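# Roll the office chair into the next room's yellow bay

## Task

Take the office chair into the adjoining room and leave it in that room's yellow taped bay. All five of its wheels must sit fully inside the tape, with none touching the tape itself. The chair must stay there without the robot holding it. If the chair tips over or is left leaning, the task fails.

## Robot and tools

ROBOT. A wheeled base with two drive wheels, a lifting column, a head with two cameras, and two 6-joint arms, left and right, each ending in a two-finger gripper. The base can drive straight or turn in place. It cannot move sideways. Shoulder height S is 0.90 m + column_m. Folded, as at the start, the robot is 0.73 m long, 0.62 m wide and S + 0.43 m tall, and its front sits 0.40 m ahead of the column. Distances ahead are counted from the column, and heights from the floor.

FRAMES. The base frame has its origin on the floor, under the column and midway between the drive wheels. x points forward, y to the left and z up. left_hand and right_hand are reported in this frame. Each is the point where that hand's fingers meet, and the fingertips reach 8 mm past it. The hand's z axis runs along the fingers, and quat_wxyz maps (0,0,1) onto that direction. Its y axis runs along the opening. The odometry frame is the base frame as it was at the scene's start.

execute_actions. Argument actions is a list holding either zero or one action. An empty list only reports state and images. An action may contain base, joints or both, plus optional speeds. Its motions start at the same moment. base takes exactly one relative command, counted from where the base last reported itself. translate_m is a straight drive in metres, -3 to 3, positive forward. rotate_rad is a turn on the spot in radians, -3.2 to 3.2, positive to the left (counter-clockwise seen from above). joints is a map of absolute targets by joint name, not offsets: column_m 0 to 0.8; head_tilt_rad -0.61 to 1.308 (0 is about level, positive looks down); left_/right_joint1_rad -2.879 to 2.879; joint2 0 to 3.141; joint3 0 to 3.019; joint4 -1.692 to 1.57; joint5 -1.57 to 1.57 (positive swings the hand to the robot's right); joint6 -2.094 to 2.094 (hand roll); left_/right_gripper_m 0 to 0.093, the fingertip gap in metres. speeds caps top speeds for that action only: translate_m 0.05 to 0.8 m/s and rotate_rad 0.1 to 1 rad/s, where the maximum is the default. A base move that would take more than 8.667 s is refused. No action runs longer than 15 s. An unknown key or a value outside its range refuses the whole call, and nothing moves. Any joint or base motion you leave out may still be pushing toward its earlier target. cameras lists which images to return (cam_head_left, cam_head_right, cam_left_wrist, cam_right_wrist, nav_camera, or all). Null or omitted means all, and [] means none. If a result reports a stop, the later motion calls in that same reply are skipped.

wait: seconds, 0 to 10. It commands nothing and returns state and images. zoom_image: camera plus region [x0,y0,x1,y1] in pixels of that camera's latest full image, with (0,0) at the top left and at most 504x504. finished_scene: pass the current scene number. This is final, so only call it when the chair is parked and stable on its own.

RESULTS. base_status and joint_status tell how each motion ended. done means within tolerance; for the base it only means the wheels turned as commanded, even if they slipped. off_target means it stopped short and may still push. contact_stop: the base stalled on something, or the column met resistance. time_out: the limit was hit. joint command not followed / not_followed: a safety check withheld the arm targets because the arm came near the other arm or the body. To clear it, move the joints involved at least 0.05 rad back the way they came. on_its_own lists what this call did not command, and its held at value is a target, not a position. base_odometry counts wheel turns only, so slipping shows up as travel. Heading is positive to the left. If turned_by_wheels and turned_by_imu disagree by more than about 4 % and by at least 0.05 rad, the base hit something or slipped. base_tilt is in degrees, with forward and right positive, and carries a fixed offset of up to about 1 degree. motor_effort gives left_wheel and right_wheel as a percentage, positive meaning forward push, with the peak in brackets. wheel_motors_off = 1 means the wheel motors are cut.

ARMS (rough guide). With joint1 at -1.57 (left) or 1.57 (right) and joints 5 and 6 at 0, an arm moves in a vertical plane pointing ahead, 0.23 m to the side of the column. Set a = j2 - 0.35, b = 1.05 + j2 - j3 and c = b - j4. The hand is then 0.12 + 0.39 sin a + 0.38 cos b + 0.25 cos c ahead and S + 0.39 cos a - 0.38 sin b - 0.25 sin c up. At c = 1.57 the fingers point straight down. The real hand usually ends up to about 5 cm lower and nearer the column than this. A target within about 0.03 rad of the current reading (0.08 rad for joints 2 and 3) may not move the joint. To close the gripper on an object, command a gap smaller than the object.

CAMERAS. The head cameras look ahead and down by about head_tilt_rad. nav_camera sits at the front of the base, 0.23 m up, looking forward, which is useful for checking the wheels against the tape. Each wrist camera looks along its fingers, tilted back toward the robot.

AVOID. If the base stalls (contact_stop), back off 0.05 m before turning or retrying. Pushing hard for about 3 s cuts the wheel motors for 2 s, and the base does not hold position while they are off. A base top more than 0.30 m up can pass over the housing and strike the column. Never let the arms strike or press on each other. An arm kept pushing against something, or carrying a load, heats its motors: a MOTOR HOT warning appears at 85 °C, and at 100 °C that arm drops. To relieve a blocked arm, send its reported joint positions back as its targets. The column halts with contact_stop when a hand touches down. Push the chair gently and at low speed so it does not tip, and avoid drops, slams and hard hits. Leave the chair free-standing, with all five wheels clear of the tape.

Each tool is called after "Request:" as a command line: name --argument value for each argument, lists and objects as JSON in quotes; but a table of rows of numbers goes row by row, as --pt "numbers of a row", without its own name.

## Session

Request:
execute_actions --actions '[]'

Scene clock: 0.00 s.
Joint torques (N m, as the arm reports them, + toward a larger angle): no reading
base_odometry: x=+0.000 y=+0.000 heading=+0.000 (m, m, rad; odometry frame)
turned_by_wheels: +0.000 (rad since the last result)
turned_by_imu: +0.000 (rad since the last result)
base_tilt: forward=+0.5 right=-0.9 (deg)
base_status: not commanded
joint_positions: column_m=+0.554 head_tilt_rad=+0.862 left_joint1_rad=-1.588 left_joint2_rad=+0.862 left_joint3_rad=+0.381 left_joint4_rad=-0.930 left_joint5_rad=+0.040 left_joint6_rad=-0.019 left_gripper_m=+0.094 right_joint1_rad=+1.572 right_joint2_rad=+0.881 right_joint3_rad=+0.393 right_joint4_rad=-0.952 right_joint5_rad=-0.008 right_joint6_rad=-0.024 right_gripper_m=+0.095
joint_status: not commanded
wheel_motors_off: 0
motor_effort: left_wheel=+3 right_wheel=+2 (%)
left_hand: x=+0.1393 y=+0.2142 z=+1.2545 quat_wxyz=(+0.430, +0.010, -0.903, +0.019) (m; base frame)
right_hand: x=+0.1386 y=-0.2239 z=+1.2561 quat_wxyz=(+0.442, +0.009, -0.897, -0.009) (m; base frame)
pictures: cam_head_left, cam_head_right, cam_left_wrist, cam_right_wrist, nav_camera
Images, in order (width x height): cam_head_left 896x504, cam_head_right 896x504, cam_left_wrist 504x504, cam_right_wrist 504x504, nav_camera 896x504.

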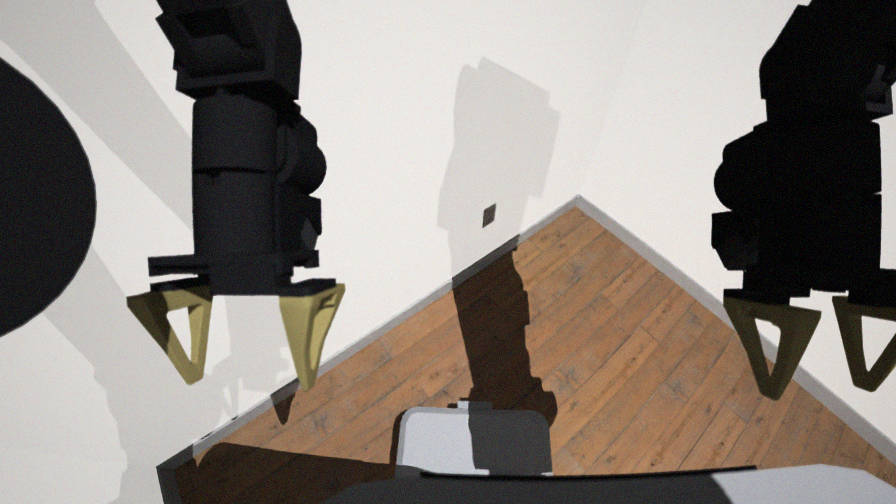

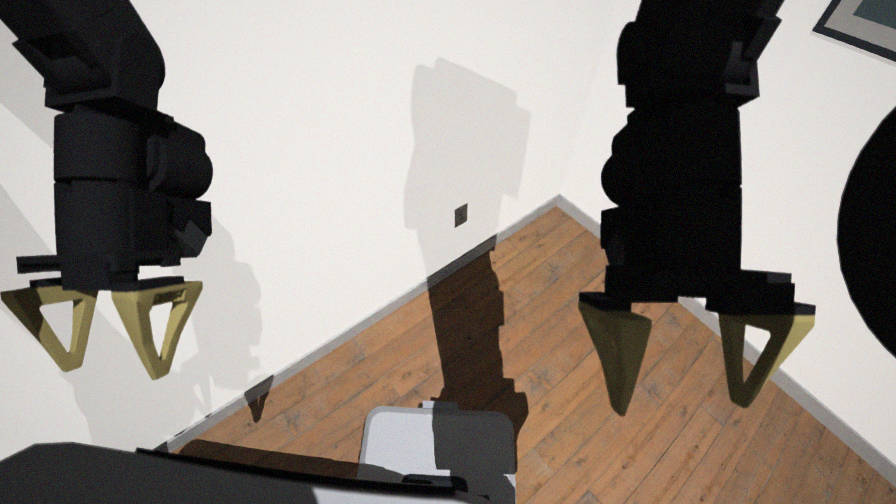

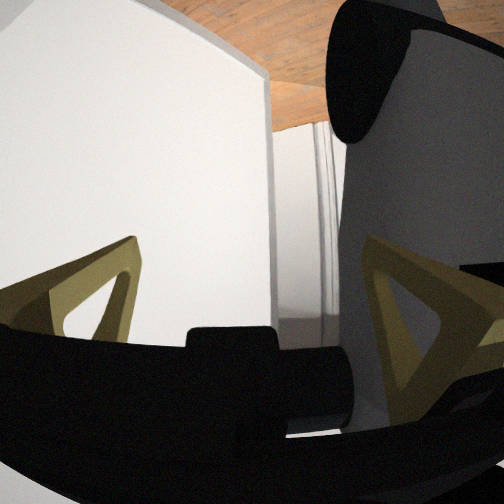

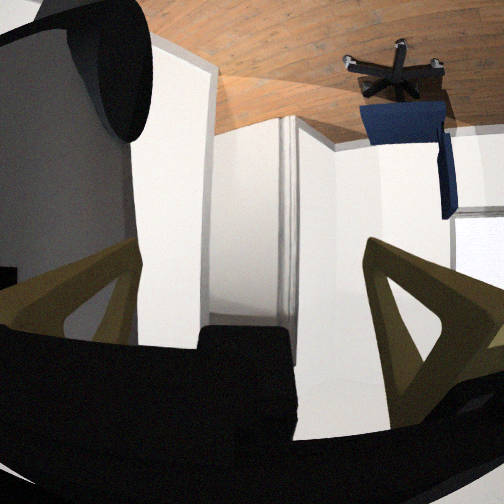

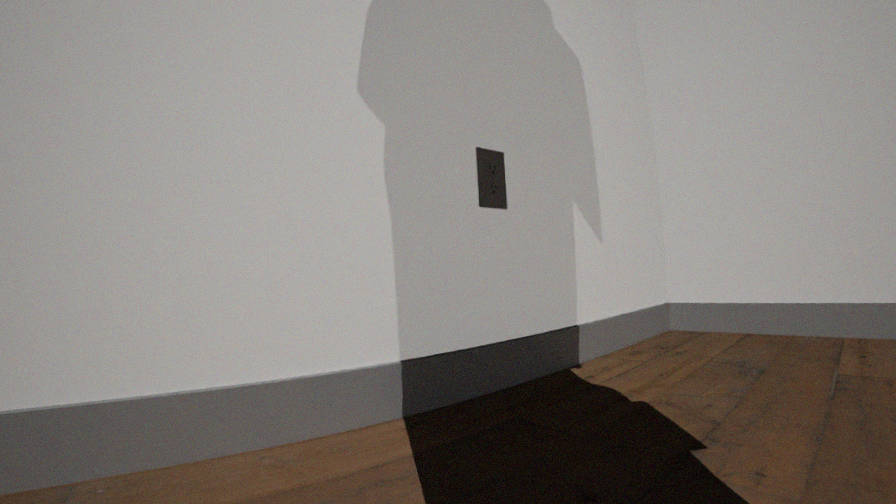

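Request:
execute_actions --actions '[{"base":{"rotate_rad":-2.4},"joints":{"head_tilt_rad":0.45}}]' --cameras '["cam_head_left","cam_head_right","nav_camera"]'

Scene clock: 4.80 s.
Joint torques (N m, as the arm reports them, + toward a larger angle): left_arm=[-1.32 -6.17 -1.07 -1.51  0.02  0.04] | right_arm=[ 0.56 -6.76 -0.95 -1.49  0.21 -0.07]
base_odometry: x=+0.000 y=+0.000 heading=-2.399 (m, m, rad; odometry frame)
turned_by_wheels: -2.399 (rad since the last result)
turned_by_imu: -2.399 (rad since the last result)
base_tilt: forward=+0.5 right=-0.9 (deg)
base_status: done
joint_positions: column_m=+0.554 head_tilt_rad=+0.468 left_joint1_rad=-1.588 left_joint2_rad=+0.862 left_joint3_rad=+0.381 left_joint4_rad=-0.930 left_joint5_rad=+0.040 left_joint6_rad=-0.019 left_gripper_m=+0.094 right_joint1_rad=+1.572 right_joint2_rad=+0.881 right_joint3_rad=+0.393 right_joint4_rad=-0.952 right_joint5_rad=-0.008 right_joint6_rad=-0.024 right_gripper_m=+0.095
joint_status: all done
wheel_motors_off: 0
motor_effort: left_wheel=+2(31) right_wheel=-1(29) (%)
left_hand: x=+0.1393 y=+0.2142 z=+1.2545 quat_wxyz=(+0.430, +0.010, -0.903, +0.019) (m; base frame)
right_hand: x=+0.1386 y=-0.2239 z=+1.2561 quat_wxyz=(+0.442, +0.009, -0.897, -0.009) (m; base frame)
pictures: cam_head_left, cam_head_right, nav_camera
camera_calibration (this result's frames):
cam_head_left: T_world_to_cam=[[0.0581556, -0.998195, 0.0150189, 0.0309902], [-0.508528, -0.0425668, -0.859992, 1.35438], [0.859079, 0.0423758, -0.510086, 0.675452], [0, 0, 0, 1]] pos_world=[0.106673, 0.0599632, 1.50883]
cam_head_right: T_world_to_cam=[[0.0404895, -0.99918, -0.000266199, -0.0748897], [-0.485868, -0.0194559, -0.873816, 1.37284], [0.873094, 0.0355097, -0.486257, 0.633198], [0, 0, 0, 1]] pos_world=[0.117207, -0.0706032, 1.50748]
Images, in order (width x height): cam_head_left 896x504, cam_head_right 896x504, nav_camera 896x504.

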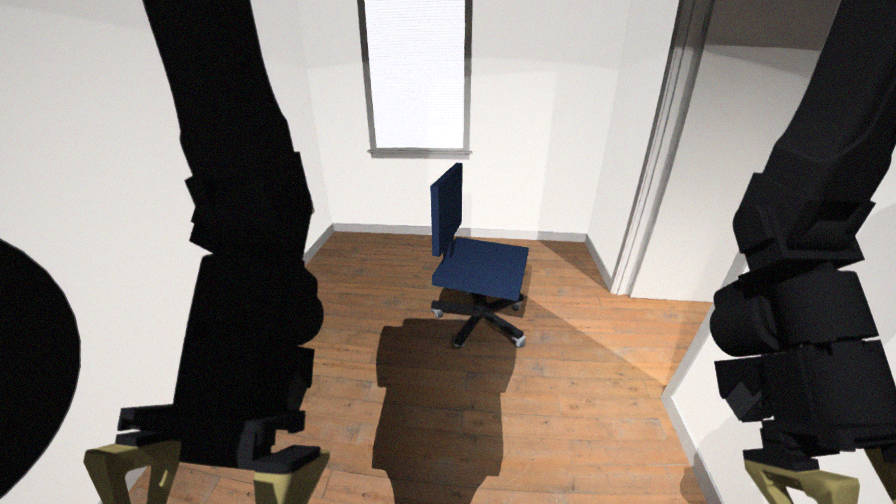

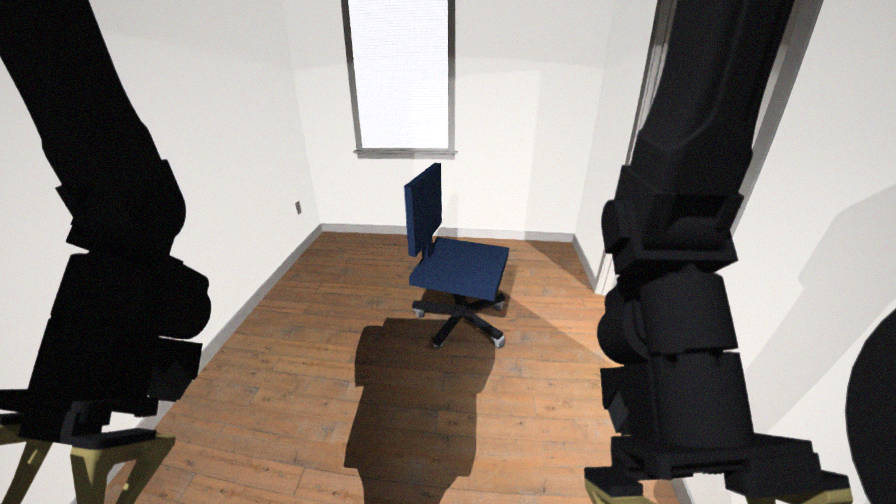

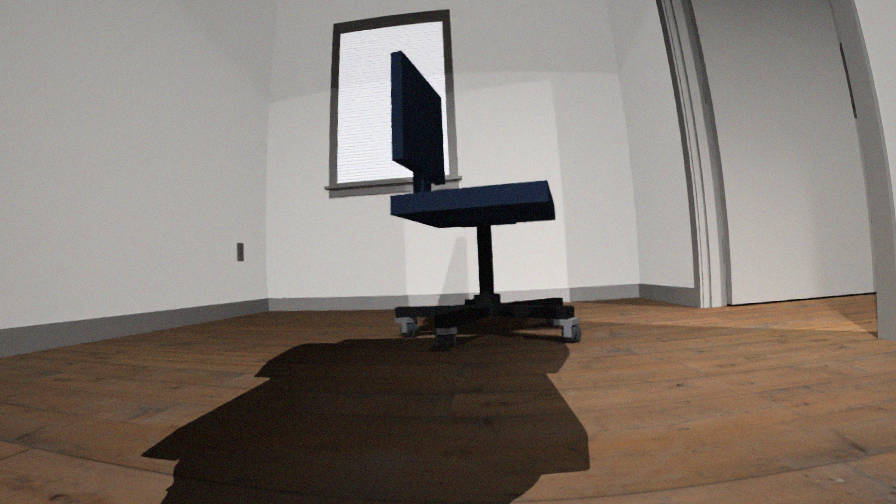

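Request:
execute_actions --actions '[{"base":{"rotate_rad":0.41}}]' --cameras '[]'

Request:
execute_actions --actions '[{"base":{"translate_m":1.85}}]' --cameras '[]'

Request:
execute_actions --actions '[{"base":{"rotate_rad":-1.98},"joints":{"head_tilt_rad":0.8}}]' --cameras '["cam_head_left","nav_camera"]'

Scene clock: 12.77 s.
Joint torques (N m, as the arm reports them, + toward a larger angle): left_arm=[-1.39 -6.26 -1.17 -1.39  0.03  0.03] | right_arm=[ 0.57 -6.74 -0.97 -1.49  0.21 -0.07]
base_odometry: x=+0.000 y=+0.000 heading=-1.990 (m, m, rad; odometry frame)
turned_by_wheels: +0.410 (rad since the last result)
turned_by_imu: +0.411 (rad since the last result)
base_tilt: forward=+0.5 right=-0.9 (deg)
base_status: done
joint_positions: column_m=+0.554 head_tilt_rad=+0.468 left_joint1_rad=-1.588 left_joint2_rad=+0.862 left_joint3_rad=+0.381 left_joint4_rad=-0.930 left_joint5_rad=+0.040 left_joint6_rad=-0.019 left_gripper_m=+0.094 right_joint1_rad=+1.572 right_joint2_rad=+0.881 right_joint3_rad=+0.393 right_joint4_rad=-0.952 right_joint5_rad=-0.008 right_joint6_rad=-0.024 right_gripper_m=+0.095
joint_status: not commanded
wheel_motors_off: 0
motor_effort: left_wheel=-3(23) right_wheel=+0(18) (%)
left_hand: x=+0.1393 y=+0.2142 z=+1.2545 quat_wxyz=(+0.430, +0.010, -0.903, +0.019) (m; base frame)
right_hand: x=+0.1386 y=-0.2239 z=+1.2561 quat_wxyz=(+0.442, +0.009, -0.897, -0.009) (m; base frame)
pictures: none
No camera images: the call's "cameras" was empty. Leave "cameras" out to get every camera's image.

Scene clock: 17.27 s.
Joint torques (N m, as the arm reports them, + toward a larger angle): left_arm=[-1.58 -6.48 -1.2  -1.45  0.03  0.05] | right_arm=[ 0.56 -6.62 -0.88 -1.5   0.22 -0.08]
base_odometry: x=-0.753 y=-1.690 heading=-1.991 (m, m, rad; odometry frame)
turned_by_wheels: -0.001 (rad since the last result)
turned_by_imu: +0.002 (rad since the last result)
base_tilt: forward=+0.5 right=-0.9 (deg)
base_status: done
joint_positions: column_m=+0.554 head_tilt_rad=+0.468 left_joint1_rad=-1.588 left_joint2_rad=+0.862 left_joint3_rad=+0.382 left_joint4_rad=-0.930 left_joint5_rad=+0.040 left_joint6_rad=-0.019 left_gripper_m=+0.094 right_joint1_rad=+1.572 right_joint2_rad=+0.881 right_joint3_rad=+0.393 right_joint4_rad=-0.952 right_joint5_rad=-0.008 right_joint6_rad=-0.024 right_gripper_m=+0.095
joint_status: not commanded
wheel_motors_off: 0
motor_effort: left_wheel=-3(38) right_wheel=+2(41) (%)
left_hand: x=+0.1397 y=+0.2142 z=+1.2544 quat_wxyz=(+0.429, +0.010, -0.903, +0.019) (m; base frame)
right_hand: x=+0.1384 y=-0.2239 z=+1.2562 quat_wxyz=(+0.442, +0.009, -0.897, -0.009) (m; base frame)
pictures: none
No camera images: the call's "cameras" was empty. Leave "cameras" out to get every camera's image.

Scene clock: 20.57 s.
Joint torques (N m, as the arm reports them, + toward a larger angle): left_arm=[-1.41 -6.44 -1.28 -1.45  0.01  0.04] | right_arm=[ 0.58 -6.7  -0.86 -1.49  0.21 -0.08]
base_odometry: x=-0.753 y=-1.690 heading=+2.313 (m, m, rad; odometry frame)
turned_by_wheels: -1.980 (rad since the last result)
turned_by_imu: -1.979 (rad since the last result)
base_tilt: forward=+0.5 right=-0.9 (deg)
base_status: done
joint_positions: column_m=+0.554 head_tilt_rad=+0.802 left_joint1_rad=-1.588 left_joint2_rad=+0.862 left_joint3_rad=+0.382 left_joint4_rad=-0.930 left_joint5_rad=+0.040 left_joint6_rad=-0.019 left_gripper_m=+0.094 right_joint1_rad=+1.572 right_joint2_rad=+0.881 right_joint3_rad=+0.393 right_joint4_rad=-0.952 right_joint5_rad=-0.008 right_joint6_rad=-0.024 right_gripper_m=+0.095
joint_status: all done
wheel_motors_off: 0
motor_effort: left_wheel=+3(30) right_wheel=+2(29) (%)
left_hand: x=+0.1397 y=+0.2142 z=+1.2544 quat_wxyz=(+0.429, +0.010, -0.903, +0.019) (m; base frame)
right_hand: x=+0.1384 y=-0.2239 z=+1.2562 quat_wxyz=(+0.442, +0.009, -0.897, -0.009) (m; base frame)
pictures: cam_head_left, nav_camera
camera_calibration (this result's frames):
cam_head_left: T_world_to_cam=[[0.05987, -0.998195, -0.00481966, 0.0614573], [-0.761746, -0.0425668, -0.646476, 1.03821], [0.645103, 0.0423758, -0.762919, 1.07553], [0, 0, 0, 1]] pos_world=[0.0933466, 0.0599632, 1.49202]
Images, in order (width x height): cam_head_left 896x504, nav_camera 896x504.

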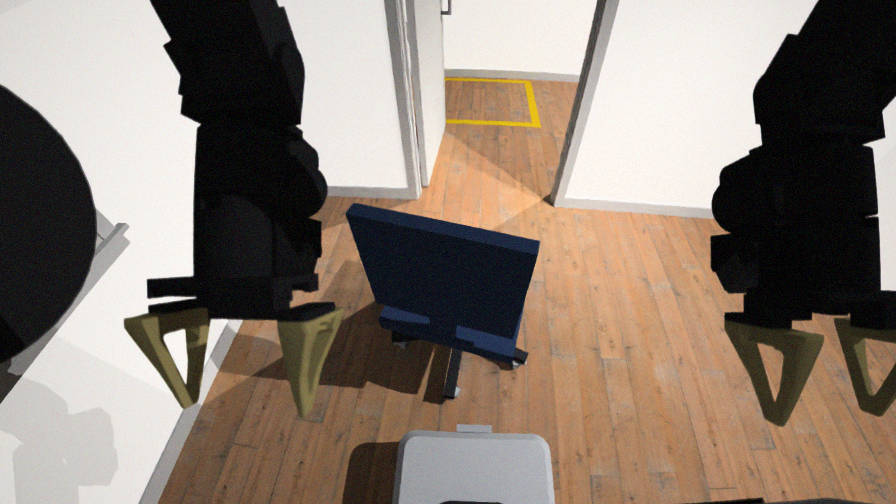

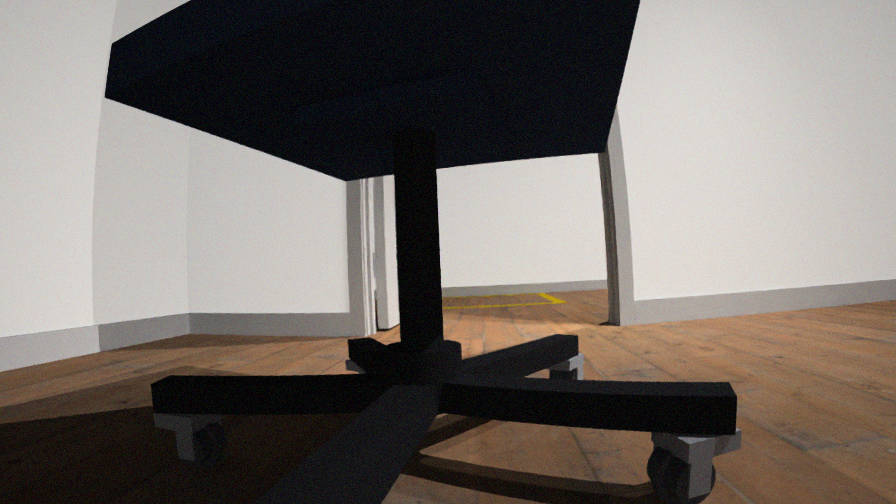

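Request:
execute_actions --actions '[{"joints":{"column_m":0.75,"left_joint2_rad":1.70,"left_joint3_rad":1.61,"left_joint4_rad":-0.43,"left_joint6_rad":1.36}}]' --cameras '["cam_head_left","cam_left_wrist"]'

Scene clock: 26.93 s.
Joint torques (N m, as the arm reports them, + toward a larger angle): left_arm=[ -2.4  -18.88   4.46   0.35   0.25   0.09] | right_arm=[ 0.57 -6.74 -0.91 -1.49  0.22 -0.08]
base_odometry: x=-0.753 y=-1.690 heading=+2.313 (m, m, rad; odometry frame)
turned_by_wheels: +0.000 (rad since the last result)
turned_by_imu: +0.000 (rad since the last result)
base_tilt: forward=+0.4 right=-0.8 (deg)
base_status: not commanded
joint_positions: column_m=+0.750 head_tilt_rad=+0.802 left_joint1_rad=-1.578 left_joint2_rad=+1.693 left_joint3_rad=+1.606 left_joint4_rad=-0.438 left_joint5_rad=+0.037 left_joint6_rad=+1.353 left_gripper_m=+0.094 right_joint1_rad=+1.572 right_joint2_rad=+0.881 right_joint3_rad=+0.393 right_joint4_rad=-0.952 right_joint5_rad=-0.008 right_joint6_rad=-0.024 right_gripper_m=+0.095
joint_status: all done
wheel_motors_off: 0
motor_effort: left_wheel=+10(15) right_wheel=-7(6) (%)
left_hand: x=+0.6597 y=+0.2131 z=+1.1456 quat_wxyz=(-0.013, -0.627, -0.779, +0.018) (m; base frame)
right_hand: x=+0.1384 y=-0.2239 z=+1.4521 quat_wxyz=(+0.442, +0.009, -0.897, -0.009) (m; base frame)
pictures: cam_head_left, cam_left_wrist
camera_calibration (this result's frames):
cam_head_left: T_world_to_cam=[[0.059868, -0.998195, -0.00484366, 0.0624429], [-0.762005, -0.0425668, -0.64617, 1.1643], [0.644798, 0.0423758, -0.763178, 1.2254], [0, 0, 0, 1]] pos_world=[0.0933274, 0.0599632, 1.68784]
cam_left_wrist: T_world_to_cam=[[-0.978051, -0.208185, 0.00870434, 0.678146], [-0.168031, 0.812735, 0.557878, -0.698892], [-0.123216, 0.54417, -0.829877, 1.03693], [0, 0, 0, 1]] pos_world=[0.673592, 0.14493, 1.24451]
Images, in order (width x height): cam_head_left 896x504, cam_left_wrist 504x504.

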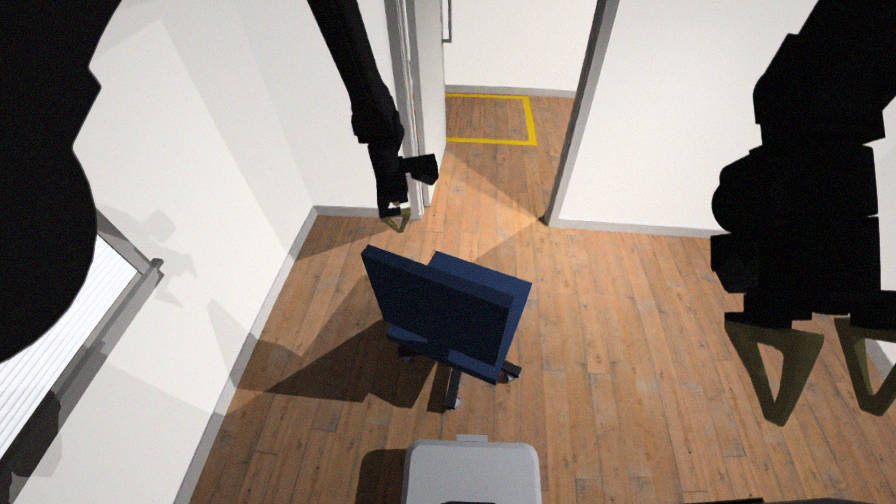

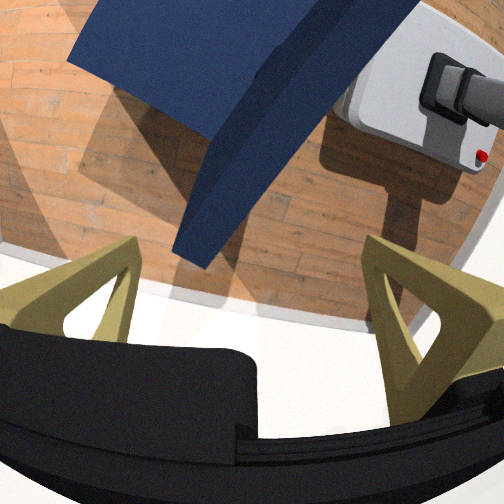

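Request:
execute_actions --actions '[{"base":{"translate_m":0.06},"joints":{"column_m":0.55,"left_joint6_rad":1.3}}]' --cameras '["cam_head_left","cam_left_wrist"]'

Scene clock: 33.57 s.
Joint torques (N m, as the arm reports them, + toward a larger angle): left_arm=[ -2.25 -18.41   4.2    0.23   0.11   0.01] | right_arm=[ 0.58 -6.87 -1.02 -1.49  0.22 -0.08]
base_odometry: x=-0.794 y=-1.646 heading=+2.312 (m, m, rad; odometry frame)
turned_by_wheels: -0.001 (rad since the last result)
turned_by_imu: +0.000 (rad since the last result)
base_tilt: forward=+0.6 right=-0.9 (deg)
base_status: done
joint_positions: column_m=+0.550 head_tilt_rad=+0.802 left_joint1_rad=-1.583 left_joint2_rad=+1.688 left_joint3_rad=+1.611 left_joint4_rad=-0.434 left_joint5_rad=+0.040 left_joint6_rad=+1.303 left_gripper_m=+0.094 right_joint1_rad=+1.572 right_joint2_rad=+0.881 right_joint3_rad=+0.394 right_joint4_rad=-0.952 right_joint5_rad=-0.008 right_joint6_rad=-0.024 right_gripper_m=+0.095
joint_status: all done
wheel_motors_off: 0
motor_effort: left_wheel=+0(52) right_wheel=+0(35) (%)
left_hand: x=+0.6664 y=+0.2090 z=+0.9495 quat_wxyz=(-0.020, -0.608, -0.793, +0.016) (m; base frame)
right_hand: x=+0.1392 y=-0.2239 z=+1.2519 quat_wxyz=(+0.442, +0.009, -0.897, -0.009) (m; base frame)
pictures: cam_head_left, cam_left_wrist
camera_calibration (this result's frames):
cam_head_left: T_world_to_cam=[[0.0598663, -0.998195, -0.00486518, 0.0615081], [-0.762238, -0.0425668, -0.645896, 1.03476], [0.644523, 0.0423758, -0.76341, 1.07326], [0, 0, 0, 1]] pos_world=[0.0933101, 0.0599632, 1.48799]
cam_left_wrist: T_world_to_cam=[[-0.967096, -0.254408, -0.00170024, 0.697799], [-0.213495, 0.8079, 0.549289, -0.545564], [-0.13837, 0.531578, -0.835631, 0.895498], [0, 0, 0, 1]] pos_world=[0.682272, 0.14226, 1.04916]
Images, in order (width x height): cam_head_left 896x504, cam_left_wrist 504x504.

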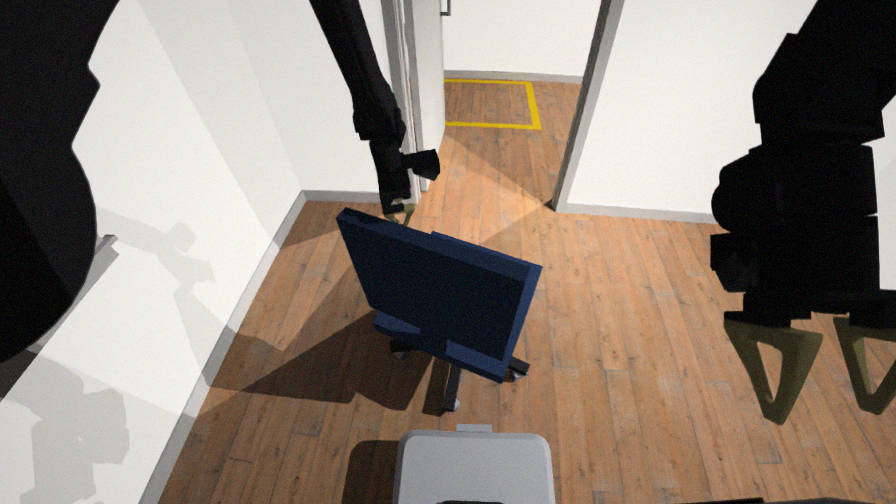

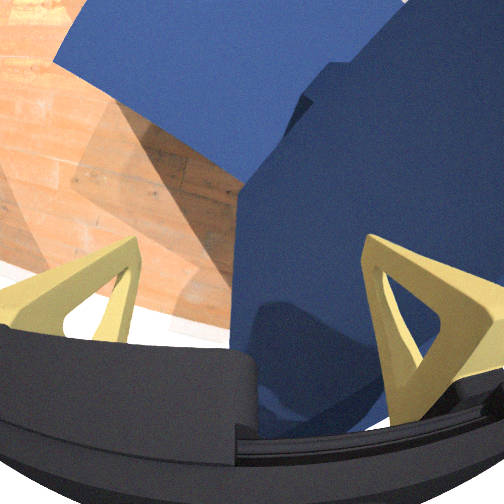

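Request:
execute_actions --actions '[{"joints":{"column_m":0.68}}]' --cameras '[]'

Request:
execute_actions --actions '[{"base":{"translate_m":-0.06}}]' --cameras '["cam_head_left","cam_left_wrist"]'

Scene clock: 38.20 s.
Joint torques (N m, as the arm reports them, + toward a larger angle): left_arm=[ -1.95 -18.07   4.43   0.26   0.12   0.01] | right_arm=[ 0.61 -6.76 -1.06 -1.52  0.21 -0.07]
base_odometry: x=-0.794 y=-1.646 heading=+2.312 (m, m, rad; odometry frame)
turned_by_wheels: +0.000 (rad since the last result)
turned_by_imu: +0.000 (rad since the last result)
base_tilt: forward=+0.4 right=-0.9 (deg)
base_status: not commanded
joint_positions: column_m=+0.680 head_tilt_rad=+0.802 left_joint1_rad=-1.583 left_joint2_rad=+1.688 left_joint3_rad=+1.609 left_joint4_rad=-0.434 left_joint5_rad=+0.040 left_joint6_rad=+1.303 left_gripper_m=+0.094 right_joint1_rad=+1.572 right_joint2_rad=+0.881 right_joint3_rad=+0.394 right_joint4_rad=-0.952 right_joint5_rad=-0.008 right_joint6_rad=-0.024 right_gripper_m=+0.095
joint_status: all done
wheel_motors_off: 0
motor_effort: left_wheel=+0(3) right_wheel=+1(4) (%)
left_hand: x=+0.6653 y=+0.2090 z=+1.0790 quat_wxyz=(-0.019, -0.608, -0.793, +0.017) (m; base frame)
right_hand: x=+0.1392 y=-0.2239 z=+1.3818 quat_wxyz=(+0.442, +0.009, -0.897, -0.009) (m; base frame)
pictures: none
No camera images: the call's "cameras" was empty. Leave "cameras" out to get every camera's image.

Scene clock: 39.60 s.
Joint torques (N m, as the arm reports them, + toward a larger angle): left_arm=[ -2.05 -18.7    4.68   0.28   0.12   0.02] | right_arm=[ 0.57 -6.65 -0.79 -1.46  0.21 -0.08]
base_odometry: x=-0.753 y=-1.690 heading=+2.313 (m, m, rad; odometry frame)
turned_by_wheels: +0.000 (rad since the last result)
turned_by_imu: +0.000 (rad since the last result)
base_tilt: forward=+0.5 right=-0.8 (deg)
base_status: done
joint_positions: column_m=+0.680 head_tilt_rad=+0.803 left_joint1_rad=-1.583 left_joint2_rad=+1.689 left_joint3_rad=+1.604 left_joint4_rad=-0.434 left_joint5_rad=+0.040 left_joint6_rad=+1.303 left_gripper_m=+0.094 right_joint1_rad=+1.572 right_joint2_rad=+0.881 right_joint3_rad=+0.391 right_joint4_rad=-0.952 right_joint5_rad=-0.008 right_joint6_rad=-0.024 right_gripper_m=+0.095
joint_status: not commanded
wheel_motors_off: 0
motor_effort: left_wheel=-1(31) right_wheel=-3(47) (%)
left_hand: x=+0.6617 y=+0.2090 z=+1.0776 quat_wxyz=(-0.017, -0.608, -0.793, +0.019) (m; base frame)
right_hand: x=+0.1376 y=-0.2239 z=+1.3823 quat_wxyz=(+0.443, +0.009, -0.896, -0.009) (m; base frame)
pictures: cam_head_left, cam_left_wrist
camera_calibration (this result's frames):
cam_head_left: T_world_to_cam=[[0.0598647, -0.998195, -0.00488475, 0.0621725], [-0.762449, -0.0425668, -0.645647, 1.11822], [0.644274, 0.0423758, -0.76362, 1.17275], [0, 0, 0, 1]] pos_world=[0.0932944, 0.0599632, 1.61781]
cam_left_wrist: T_world_to_cam=[[-0.967099, -0.254329, 0.0060346, 0.685187], [-0.209022, 0.807891, 0.551019, -0.62174], [-0.145015, 0.531629, -0.834471, 1.00502], [0, 0, 0, 1]] pos_world=[0.67843, 0.142264, 1.17712]
Images, in order (width x height): cam_head_left 896x504, cam_left_wrist 504x504.

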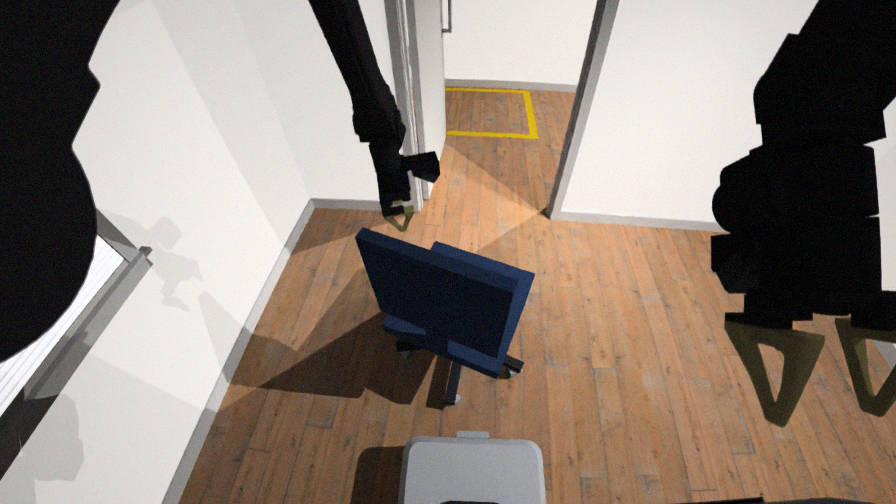

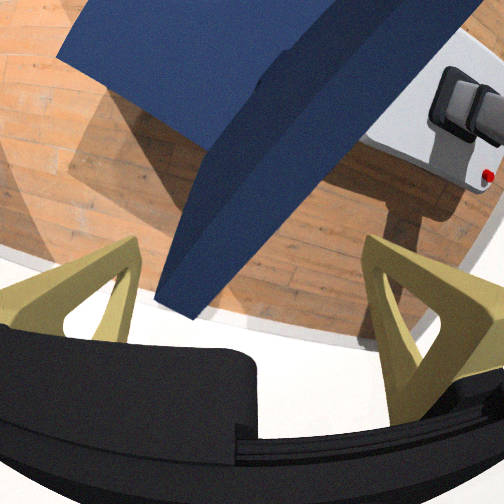

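Request:
execute_actions --actions '[{"joints":{"column_m":0.51}}]' --cameras '["cam_head_left","cam_left_wrist"]'

Scene clock: 44.47 s.
Joint torques (N m, as the arm reports them, + toward a larger angle): left_arm=[ -1.13 -14.01   2.48  -0.16  -0.21   0.11] | right_arm=[ 0.56 -6.7  -0.81 -1.5   0.22 -0.08]
base_odometry: x=-0.753 y=-1.690 heading=+2.313 (m, m, rad; odometry frame)
turned_by_wheels: +0.000 (rad since the last result)
turned_by_imu: +0.000 (rad since the last result)
base_tilt: forward=+0.5 right=-1.0 (deg)
base_status: not commanded
joint_positions: column_m=+0.510 head_tilt_rad=+0.803 left_joint1_rad=-1.598 left_joint2_rad=+1.616 left_joint3_rad=+1.642 left_joint4_rad=-0.417 left_joint5_rad=+0.048 left_joint6_rad=+1.290 left_gripper_m=+0.094 right_joint1_rad=+1.572 right_joint2_rad=+0.881 right_joint3_rad=+0.391 right_joint4_rad=-0.952 right_joint5_rad=-0.008 right_joint6_rad=-0.024 right_gripper_m=+0.095
joint_status: all done
wheel_motors_off: 0
motor_effort: left_wheel=-1(2) right_wheel=-4(4) (%)
left_hand: x=+0.7229 y=+0.1972 z=+0.9573 quat_wxyz=(-0.074, -0.605, -0.792, -0.011) (m; base frame)
right_hand: x=+0.1376 y=-0.2239 z=+1.2125 quat_wxyz=(+0.443, +0.009, -0.896, -0.009) (m; base frame)
pictures: cam_head_left, cam_left_wrist
camera_calibration (this result's frames):
cam_head_left: T_world_to_cam=[[0.0598647, -0.998195, -0.00488475, 0.0613427], [-0.762449, -0.0425668, -0.645647, 1.00855], [0.644273, 0.0423758, -0.76362, 1.04304], [0, 0, 0, 1]] pos_world=[0.0932944, 0.0599632, 1.44795]
cam_left_wrist: T_world_to_cam=[[-0.958719, -0.261996, -0.110525, 0.849069], [-0.281389, 0.818131, 0.501479, -0.435442], [-0.0409615, 0.511878, -0.858081, 0.871105], [0, 0, 0, 1]] pos_world=[0.727172, 0.132802, 1.05969]
Images, in order (width x height): cam_head_left 896x504, cam_left_wrist 504x504.

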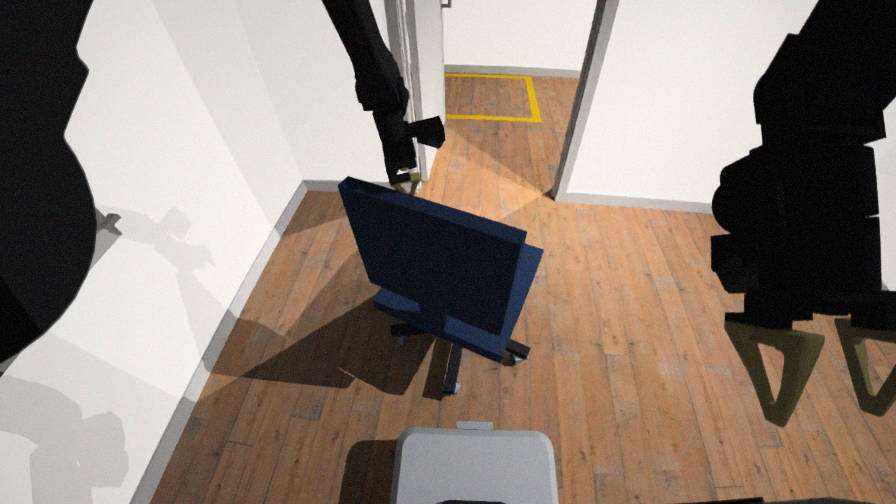

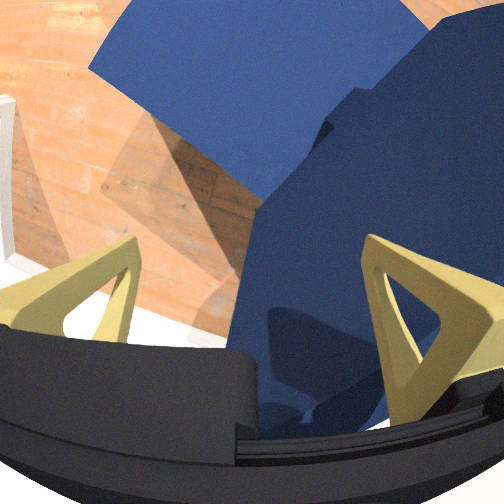

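Request:
execute_actions --actions '[{"joints":{"column_m":0.68}}]' --cameras '[]'

Request:
execute_actions --actions '[{"base":{"translate_m":-0.055}}]' --cameras '[]'

Request:
execute_actions --actions '[{"joints":{"column_m":0.51}}]' --cameras '["cam_head_left","cam_left_wrist"]'

Scene clock: 48.73 s.
Joint torques (N m, as the arm reports them, + toward a larger angle): left_arm=[ -0.94 -18.27   4.7   -0.32   0.     0.09] | right_arm=[ 0.57 -6.76 -0.8  -1.5   0.21 -0.08]
base_odometry: x=-0.753 y=-1.690 heading=+2.313 (m, m, rad; odometry frame)
turned_by_wheels: +0.000 (rad since the last result)
turned_by_imu: +0.000 (rad since the last result)
base_tilt: forward=+0.5 right=-0.9 (deg)
base_status: not commanded
joint_positions: column_m=+0.680 head_tilt_rad=+0.803 left_joint1_rad=-1.598 left_joint2_rad=+1.690 left_joint3_rad=+1.605 left_joint4_rad=-0.418 left_joint5_rad=+0.043 left_joint6_rad=+1.293 left_gripper_m=+0.094 right_joint1_rad=+1.572 right_joint2_rad=+0.881 right_joint3_rad=+0.391 right_joint4_rad=-0.952 right_joint5_rad=-0.008 right_joint6_rad=-0.024 right_gripper_m=+0.095
joint_status: all done
wheel_motors_off: 0
motor_effort: left_wheel=+0(5) right_wheel=-5(4) (%)
left_hand: x=+0.6655 y=+0.1977 z=+1.0775 quat_wxyz=(-0.028, -0.607, -0.794, +0.021) (m; base frame)
right_hand: x=+0.1376 y=-0.2239 z=+1.3823 quat_wxyz=(+0.443, +0.009, -0.896, -0.009) (m; base frame)
pictures: none
No camera images: the call's "cameras" was empty. Leave "cameras" out to get every camera's image.

Scene clock: 50.00 s.
Joint torques (N m, as the arm reports them, + toward a larger angle): left_arm=[ -1.12 -18.67   4.97  -0.23   0.02   0.09] | right_arm=[ 0.58 -6.76 -0.59 -1.52  0.21 -0.07]
base_odometry: x=-0.716 y=-1.730 heading=+2.312 (m, m, rad; odometry frame)
turned_by_wheels: +0.000 (rad since the last result)
turned_by_imu: -0.001 (rad since the last result)
base_tilt: forward=+0.5 right=-0.9 (deg)
base_status: done
joint_positions: column_m=+0.680 head_tilt_rad=+0.803 left_joint1_rad=-1.597 left_joint2_rad=+1.691 left_joint3_rad=+1.602 left_joint4_rad=-0.420 left_joint5_rad=+0.043 left_joint6_rad=+1.293 left_gripper_m=+0.094 right_joint1_rad=+1.572 right_joint2_rad=+0.881 right_joint3_rad=+0.389 right_joint4_rad=-0.952 right_joint5_rad=-0.008 right_joint6_rad=-0.024 right_gripper_m=+0.095
joint_status: not commanded
wheel_motors_off: 0
motor_effort: left_wheel=+2(39) right_wheel=+0(40) (%)
left_hand: x=+0.6634 y=+0.1979 z=+1.0767 quat_wxyz=(-0.026, -0.607, -0.794, +0.022) (m; base frame)
right_hand: x=+0.1366 y=-0.2239 z=+1.3827 quat_wxyz=(+0.444, +0.009, -0.896, -0.009) (m; base frame)
pictures: none
No camera images: the call's "cameras" was empty. Leave "cameras" out to get every camera's image.

Scene clock: 52.80 s.
Joint torques (N m, as the arm reports them, + toward a larger angle): left_arm=[ -0.84 -17.68   3.43  -0.17   0.06  -0.14] | right_arm=[ 0.57 -6.76 -0.69 -1.5   0.21 -0.08]
base_odometry: x=-0.716 y=-1.730 heading=+2.312 (m, m, rad; odometry frame)
turned_by_wheels: +0.000 (rad since the last result)
turned_by_imu: +0.000 (rad since the last result)
base_tilt: forward=+0.4 right=-0.9 (deg)
base_status: not commanded
joint_positions: column_m=+0.510 head_tilt_rad=+0.803 left_joint1_rad=-1.597 left_joint2_rad=+1.672 left_joint3_rad=+1.622 left_joint4_rad=-0.421 left_joint5_rad=+0.041 left_joint6_rad=+1.319 left_gripper_m=+0.094 right_joint1_rad=+1.572 right_joint2_rad=+0.881 right_joint3_rad=+0.389 right_joint4_rad=-0.952 right_joint5_rad=-0.008 right_joint6_rad=-0.024 right_gripper_m=+0.095
joint_status: all done
wheel_motors_off: 0
motor_effort: left_wheel=-2(5) right_wheel=+0(2) (%)
left_hand: x=+0.6840 y=+0.1983 z=+0.9207 quat_wxyz=(-0.040, -0.618, -0.785, +0.010) (m; base frame)
right_hand: x=+0.1366 y=-0.2239 z=+1.2128 quat_wxyz=(+0.444, +0.009, -0.896, -0.009) (m; base frame)
pictures: cam_head_left, cam_left_wrist
camera_calibration (this result's frames):
cam_head_left: T_world_to_cam=[[0.0598642, -0.998195, -0.00489011, 0.0613508], [-0.762506, -0.0425668, -0.645579, 1.00845], [0.644205, 0.0423758, -0.763678, 1.04312], [0, 0, 0, 1]] pos_world=[0.09329, 0.0599632, 1.44794]
cam_left_wrist: T_world_to_cam=[[-0.971876, -0.232384, -0.0381414, 0.744527], [-0.216885, 0.82016, 0.529432, -0.499139], [-0.0917492, 0.522814, -0.847495, 0.860363], [0, 0, 0, 1]] pos_world=[0.69427, 0.13258, 1.02181]
Images, in order (width x height): cam_head_left 896x504, cam_left_wrist 504x504.

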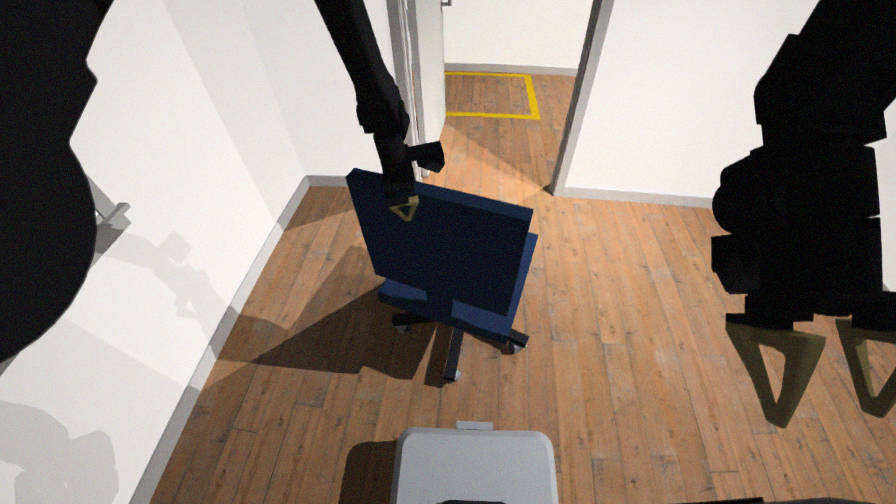

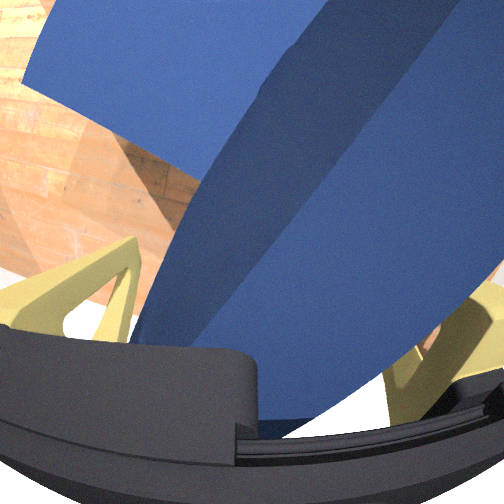

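Straddling. Close, relieve, then steer.

Request:
execute_actions --actions '[{"joints":{"left_gripper_m":0.02,"column_m":0.53}}]' --cameras '[]'

Request:
execute_actions --actions '[{"base":{"translate_m":0.6},"speeds":{"translate_m":0.3}}]' --cameras '["cam_head_left","nav_camera"]'

Scene clock: 55.07 s.
Joint torques (N m, as the arm reports them, + toward a larger angle): left_arm=[  3.45 -18.3    6.1    0.24  -0.83  -1.25] | right_arm=[ 0.56 -6.73 -0.64 -1.5   0.21 -0.08]
base_odometry: x=-0.716 y=-1.730 heading=+2.312 (m, m, rad; odometry frame)
turned_by_wheels: +0.000 (rad since the last result)
turned_by_imu: +0.000 (rad since the last result)
base_tilt: forward=+0.5 right=-0.9 (deg)
base_status: not commanded
joint_positions: column_m=+0.530 head_tilt_rad=+0.803 left_joint1_rad=-1.668 left_joint2_rad=+1.688 left_joint3_rad=+1.587 left_joint4_rad=-0.435 left_joint5_rad=+0.063 left_joint6_rad=+1.452 left_gripper_m=+0.040 right_joint1_rad=+1.572 right_joint2_rad=+0.881 right_joint3_rad=+0.389 right_joint4_rad=-0.952 right_joint5_rad=-0.008 right_joint6_rad=-0.024 right_gripper_m=+0.095
joint_status: left_gripper_m off_target (ended at +0.040, target +0.020); the others done
wheel_motors_off: 0
motor_effort: left_wheel=-5(6) right_wheel=+8(6) (%)
left_hand: x=+0.6500 y=+0.1431 z=+0.9294 quat_wxyz=(-0.044, -0.680, -0.729, +0.059) (m; base frame)
right_hand: x=+0.1366 y=-0.2239 z=+1.2327 quat_wxyz=(+0.444, +0.009, -0.896, -0.009) (m; base frame)
pictures: none
No camera images: the call's "cameras" was empty. Leave "cameras" out to get every camera's image.

Scene clock: 58.30 s.
Joint torques (N m, as the arm reports them, + toward a larger angle): left_arm=[ -2.07 -18.71   4.29   0.11   0.36   0.58] | right_arm=[ 0.54 -6.77 -0.83 -1.55  0.21 -0.08]
base_odometry: x=-1.121 y=-1.288 heading=+2.312 (m, m, rad; odometry frame)
turned_by_wheels: +0.000 (rad since the last result)
turned_by_imu: +0.001 (rad since the last result)
base_tilt: forward=+0.5 right=-0.9 (deg)
base_status: done
joint_positions: column_m=+0.530 head_tilt_rad=+0.803 left_joint1_rad=-1.583 left_joint2_rad=+1.686 left_joint3_rad=+1.610 left_joint4_rad=-0.430 left_joint5_rad=+0.035 left_joint6_rad=+1.234 left_gripper_m=+0.039 right_joint1_rad=+1.572 right_joint2_rad=+0.881 right_joint3_rad=+0.392 right_joint4_rad=-0.952 right_joint5_rad=-0.008 right_joint6_rad=-0.024 right_gripper_m=+0.095
joint_status: not commanded
wheel_motors_off: 0
motor_effort: left_wheel=-1(60) right_wheel=+1(34) (%)
left_hand: x=+0.6680 y=+0.2099 z=+0.9301 quat_wxyz=(-0.020, -0.581, -0.814, +0.013) (m; base frame)
right_hand: x=+0.1378 y=-0.2239 z=+1.2323 quat_wxyz=(+0.443, +0.009, -0.896, -0.009) (m; base frame)
pictures: cam_head_left, nav_camera
camera_calibration (this result's frames):
cam_head_left: T_world_to_cam=[[0.0598642, -0.998195, -0.00489011, 0.061448], [-0.762506, -0.0425668, -0.645579, 1.02128], [0.644205, 0.0423758, -0.763678, 1.0583], [0, 0, 0, 1]] pos_world=[0.0932901, 0.0599632, 1.46782]
Images, in order (width x height): cam_head_left 896x504, nav_camera 896x504.

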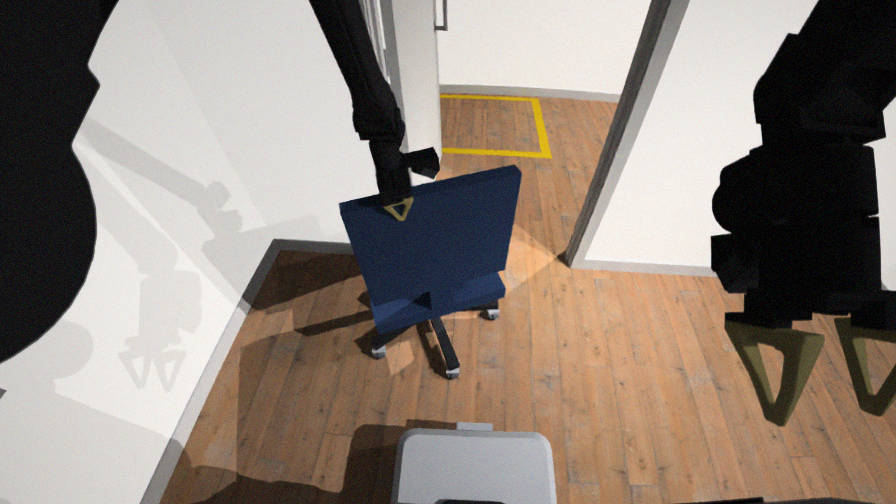

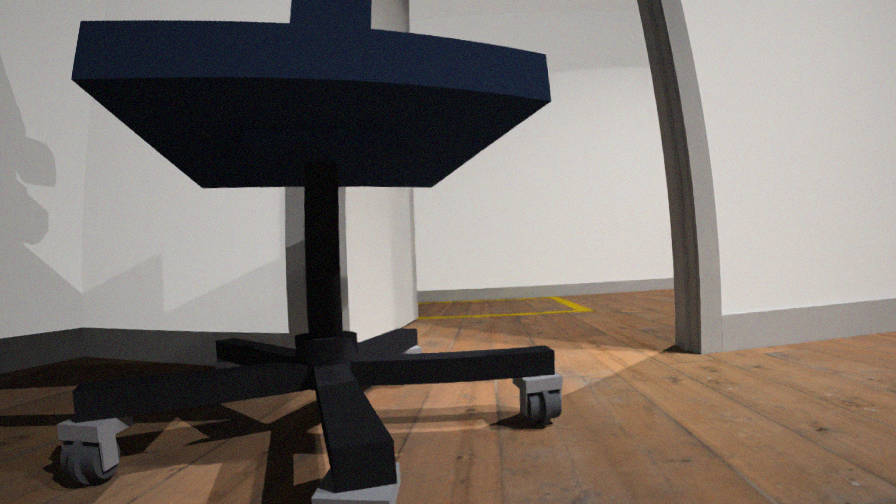

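Request:
execute_actions --actions '[{"base":{"rotate_rad":-0.12},"joints":{"left_joint1_rad":-1.85},"speeds":{"rotate_rad":0.2}}]' --cameras '[]'

Request:
execute_actions --actions '[{"base":{"translate_m":0.3},"speeds":{"translate_m":0.2}}]' --cameras '["cam_head_left","nav_camera"]'

Scene clock: 63.87 s.
Joint torques (N m, as the arm reports them, + toward a larger angle): left_arm=[-12.51 -19.38   3.58  -0.85   2.42   1.22] | right_arm=[ 0.55 -6.75 -0.83 -1.5   0.22 -0.08]
base_odometry: x=-1.121 y=-1.288 heading=+2.194 (m, m, rad; odometry frame)
turned_by_wheels: -0.118 (rad since the last result)
turned_by_imu: -0.113 (rad since the last result)
base_tilt: forward=+0.5 right=-0.9 (deg)
base_status: done
joint_positions: column_m=+0.530 head_tilt_rad=+0.803 left_joint1_rad=-1.749 left_joint2_rad=+1.700 left_joint3_rad=+1.617 left_joint4_rad=-0.401 left_joint5_rad=-0.009 left_joint6_rad=+1.161 left_gripper_m=+0.041 right_joint1_rad=+1.572 right_joint2_rad=+0.881 right_joint3_rad=+0.392 right_joint4_rad=-0.952 right_joint5_rad=-0.008 right_joint6_rad=-0.024 right_gripper_m=+0.095
joint_status: left_joint1_rad time_out (moved -0.166 of -0.267)
wheel_motors_off: 0
on_its_own: left_joint1_rad reads -1.749 and still pushes toward -1.850 since a time_out
motor_effort: left_wheel=+5(49) right_wheel=-2(44) (%)
left_hand: x=+0.6662 y=+0.0959 z=+0.9334 quat_wxyz=(-0.056, -0.582, -0.810, +0.050) (m; base frame)
right_hand: x=+0.1378 y=-0.2239 z=+1.2323 quat_wxyz=(+0.443, +0.009, -0.896, -0.009) (m; base frame)
pictures: none
No camera images: the call's "cameras" was empty. Leave "cameras" out to get every camera's image.

not run: a stop came earlier in this reply.


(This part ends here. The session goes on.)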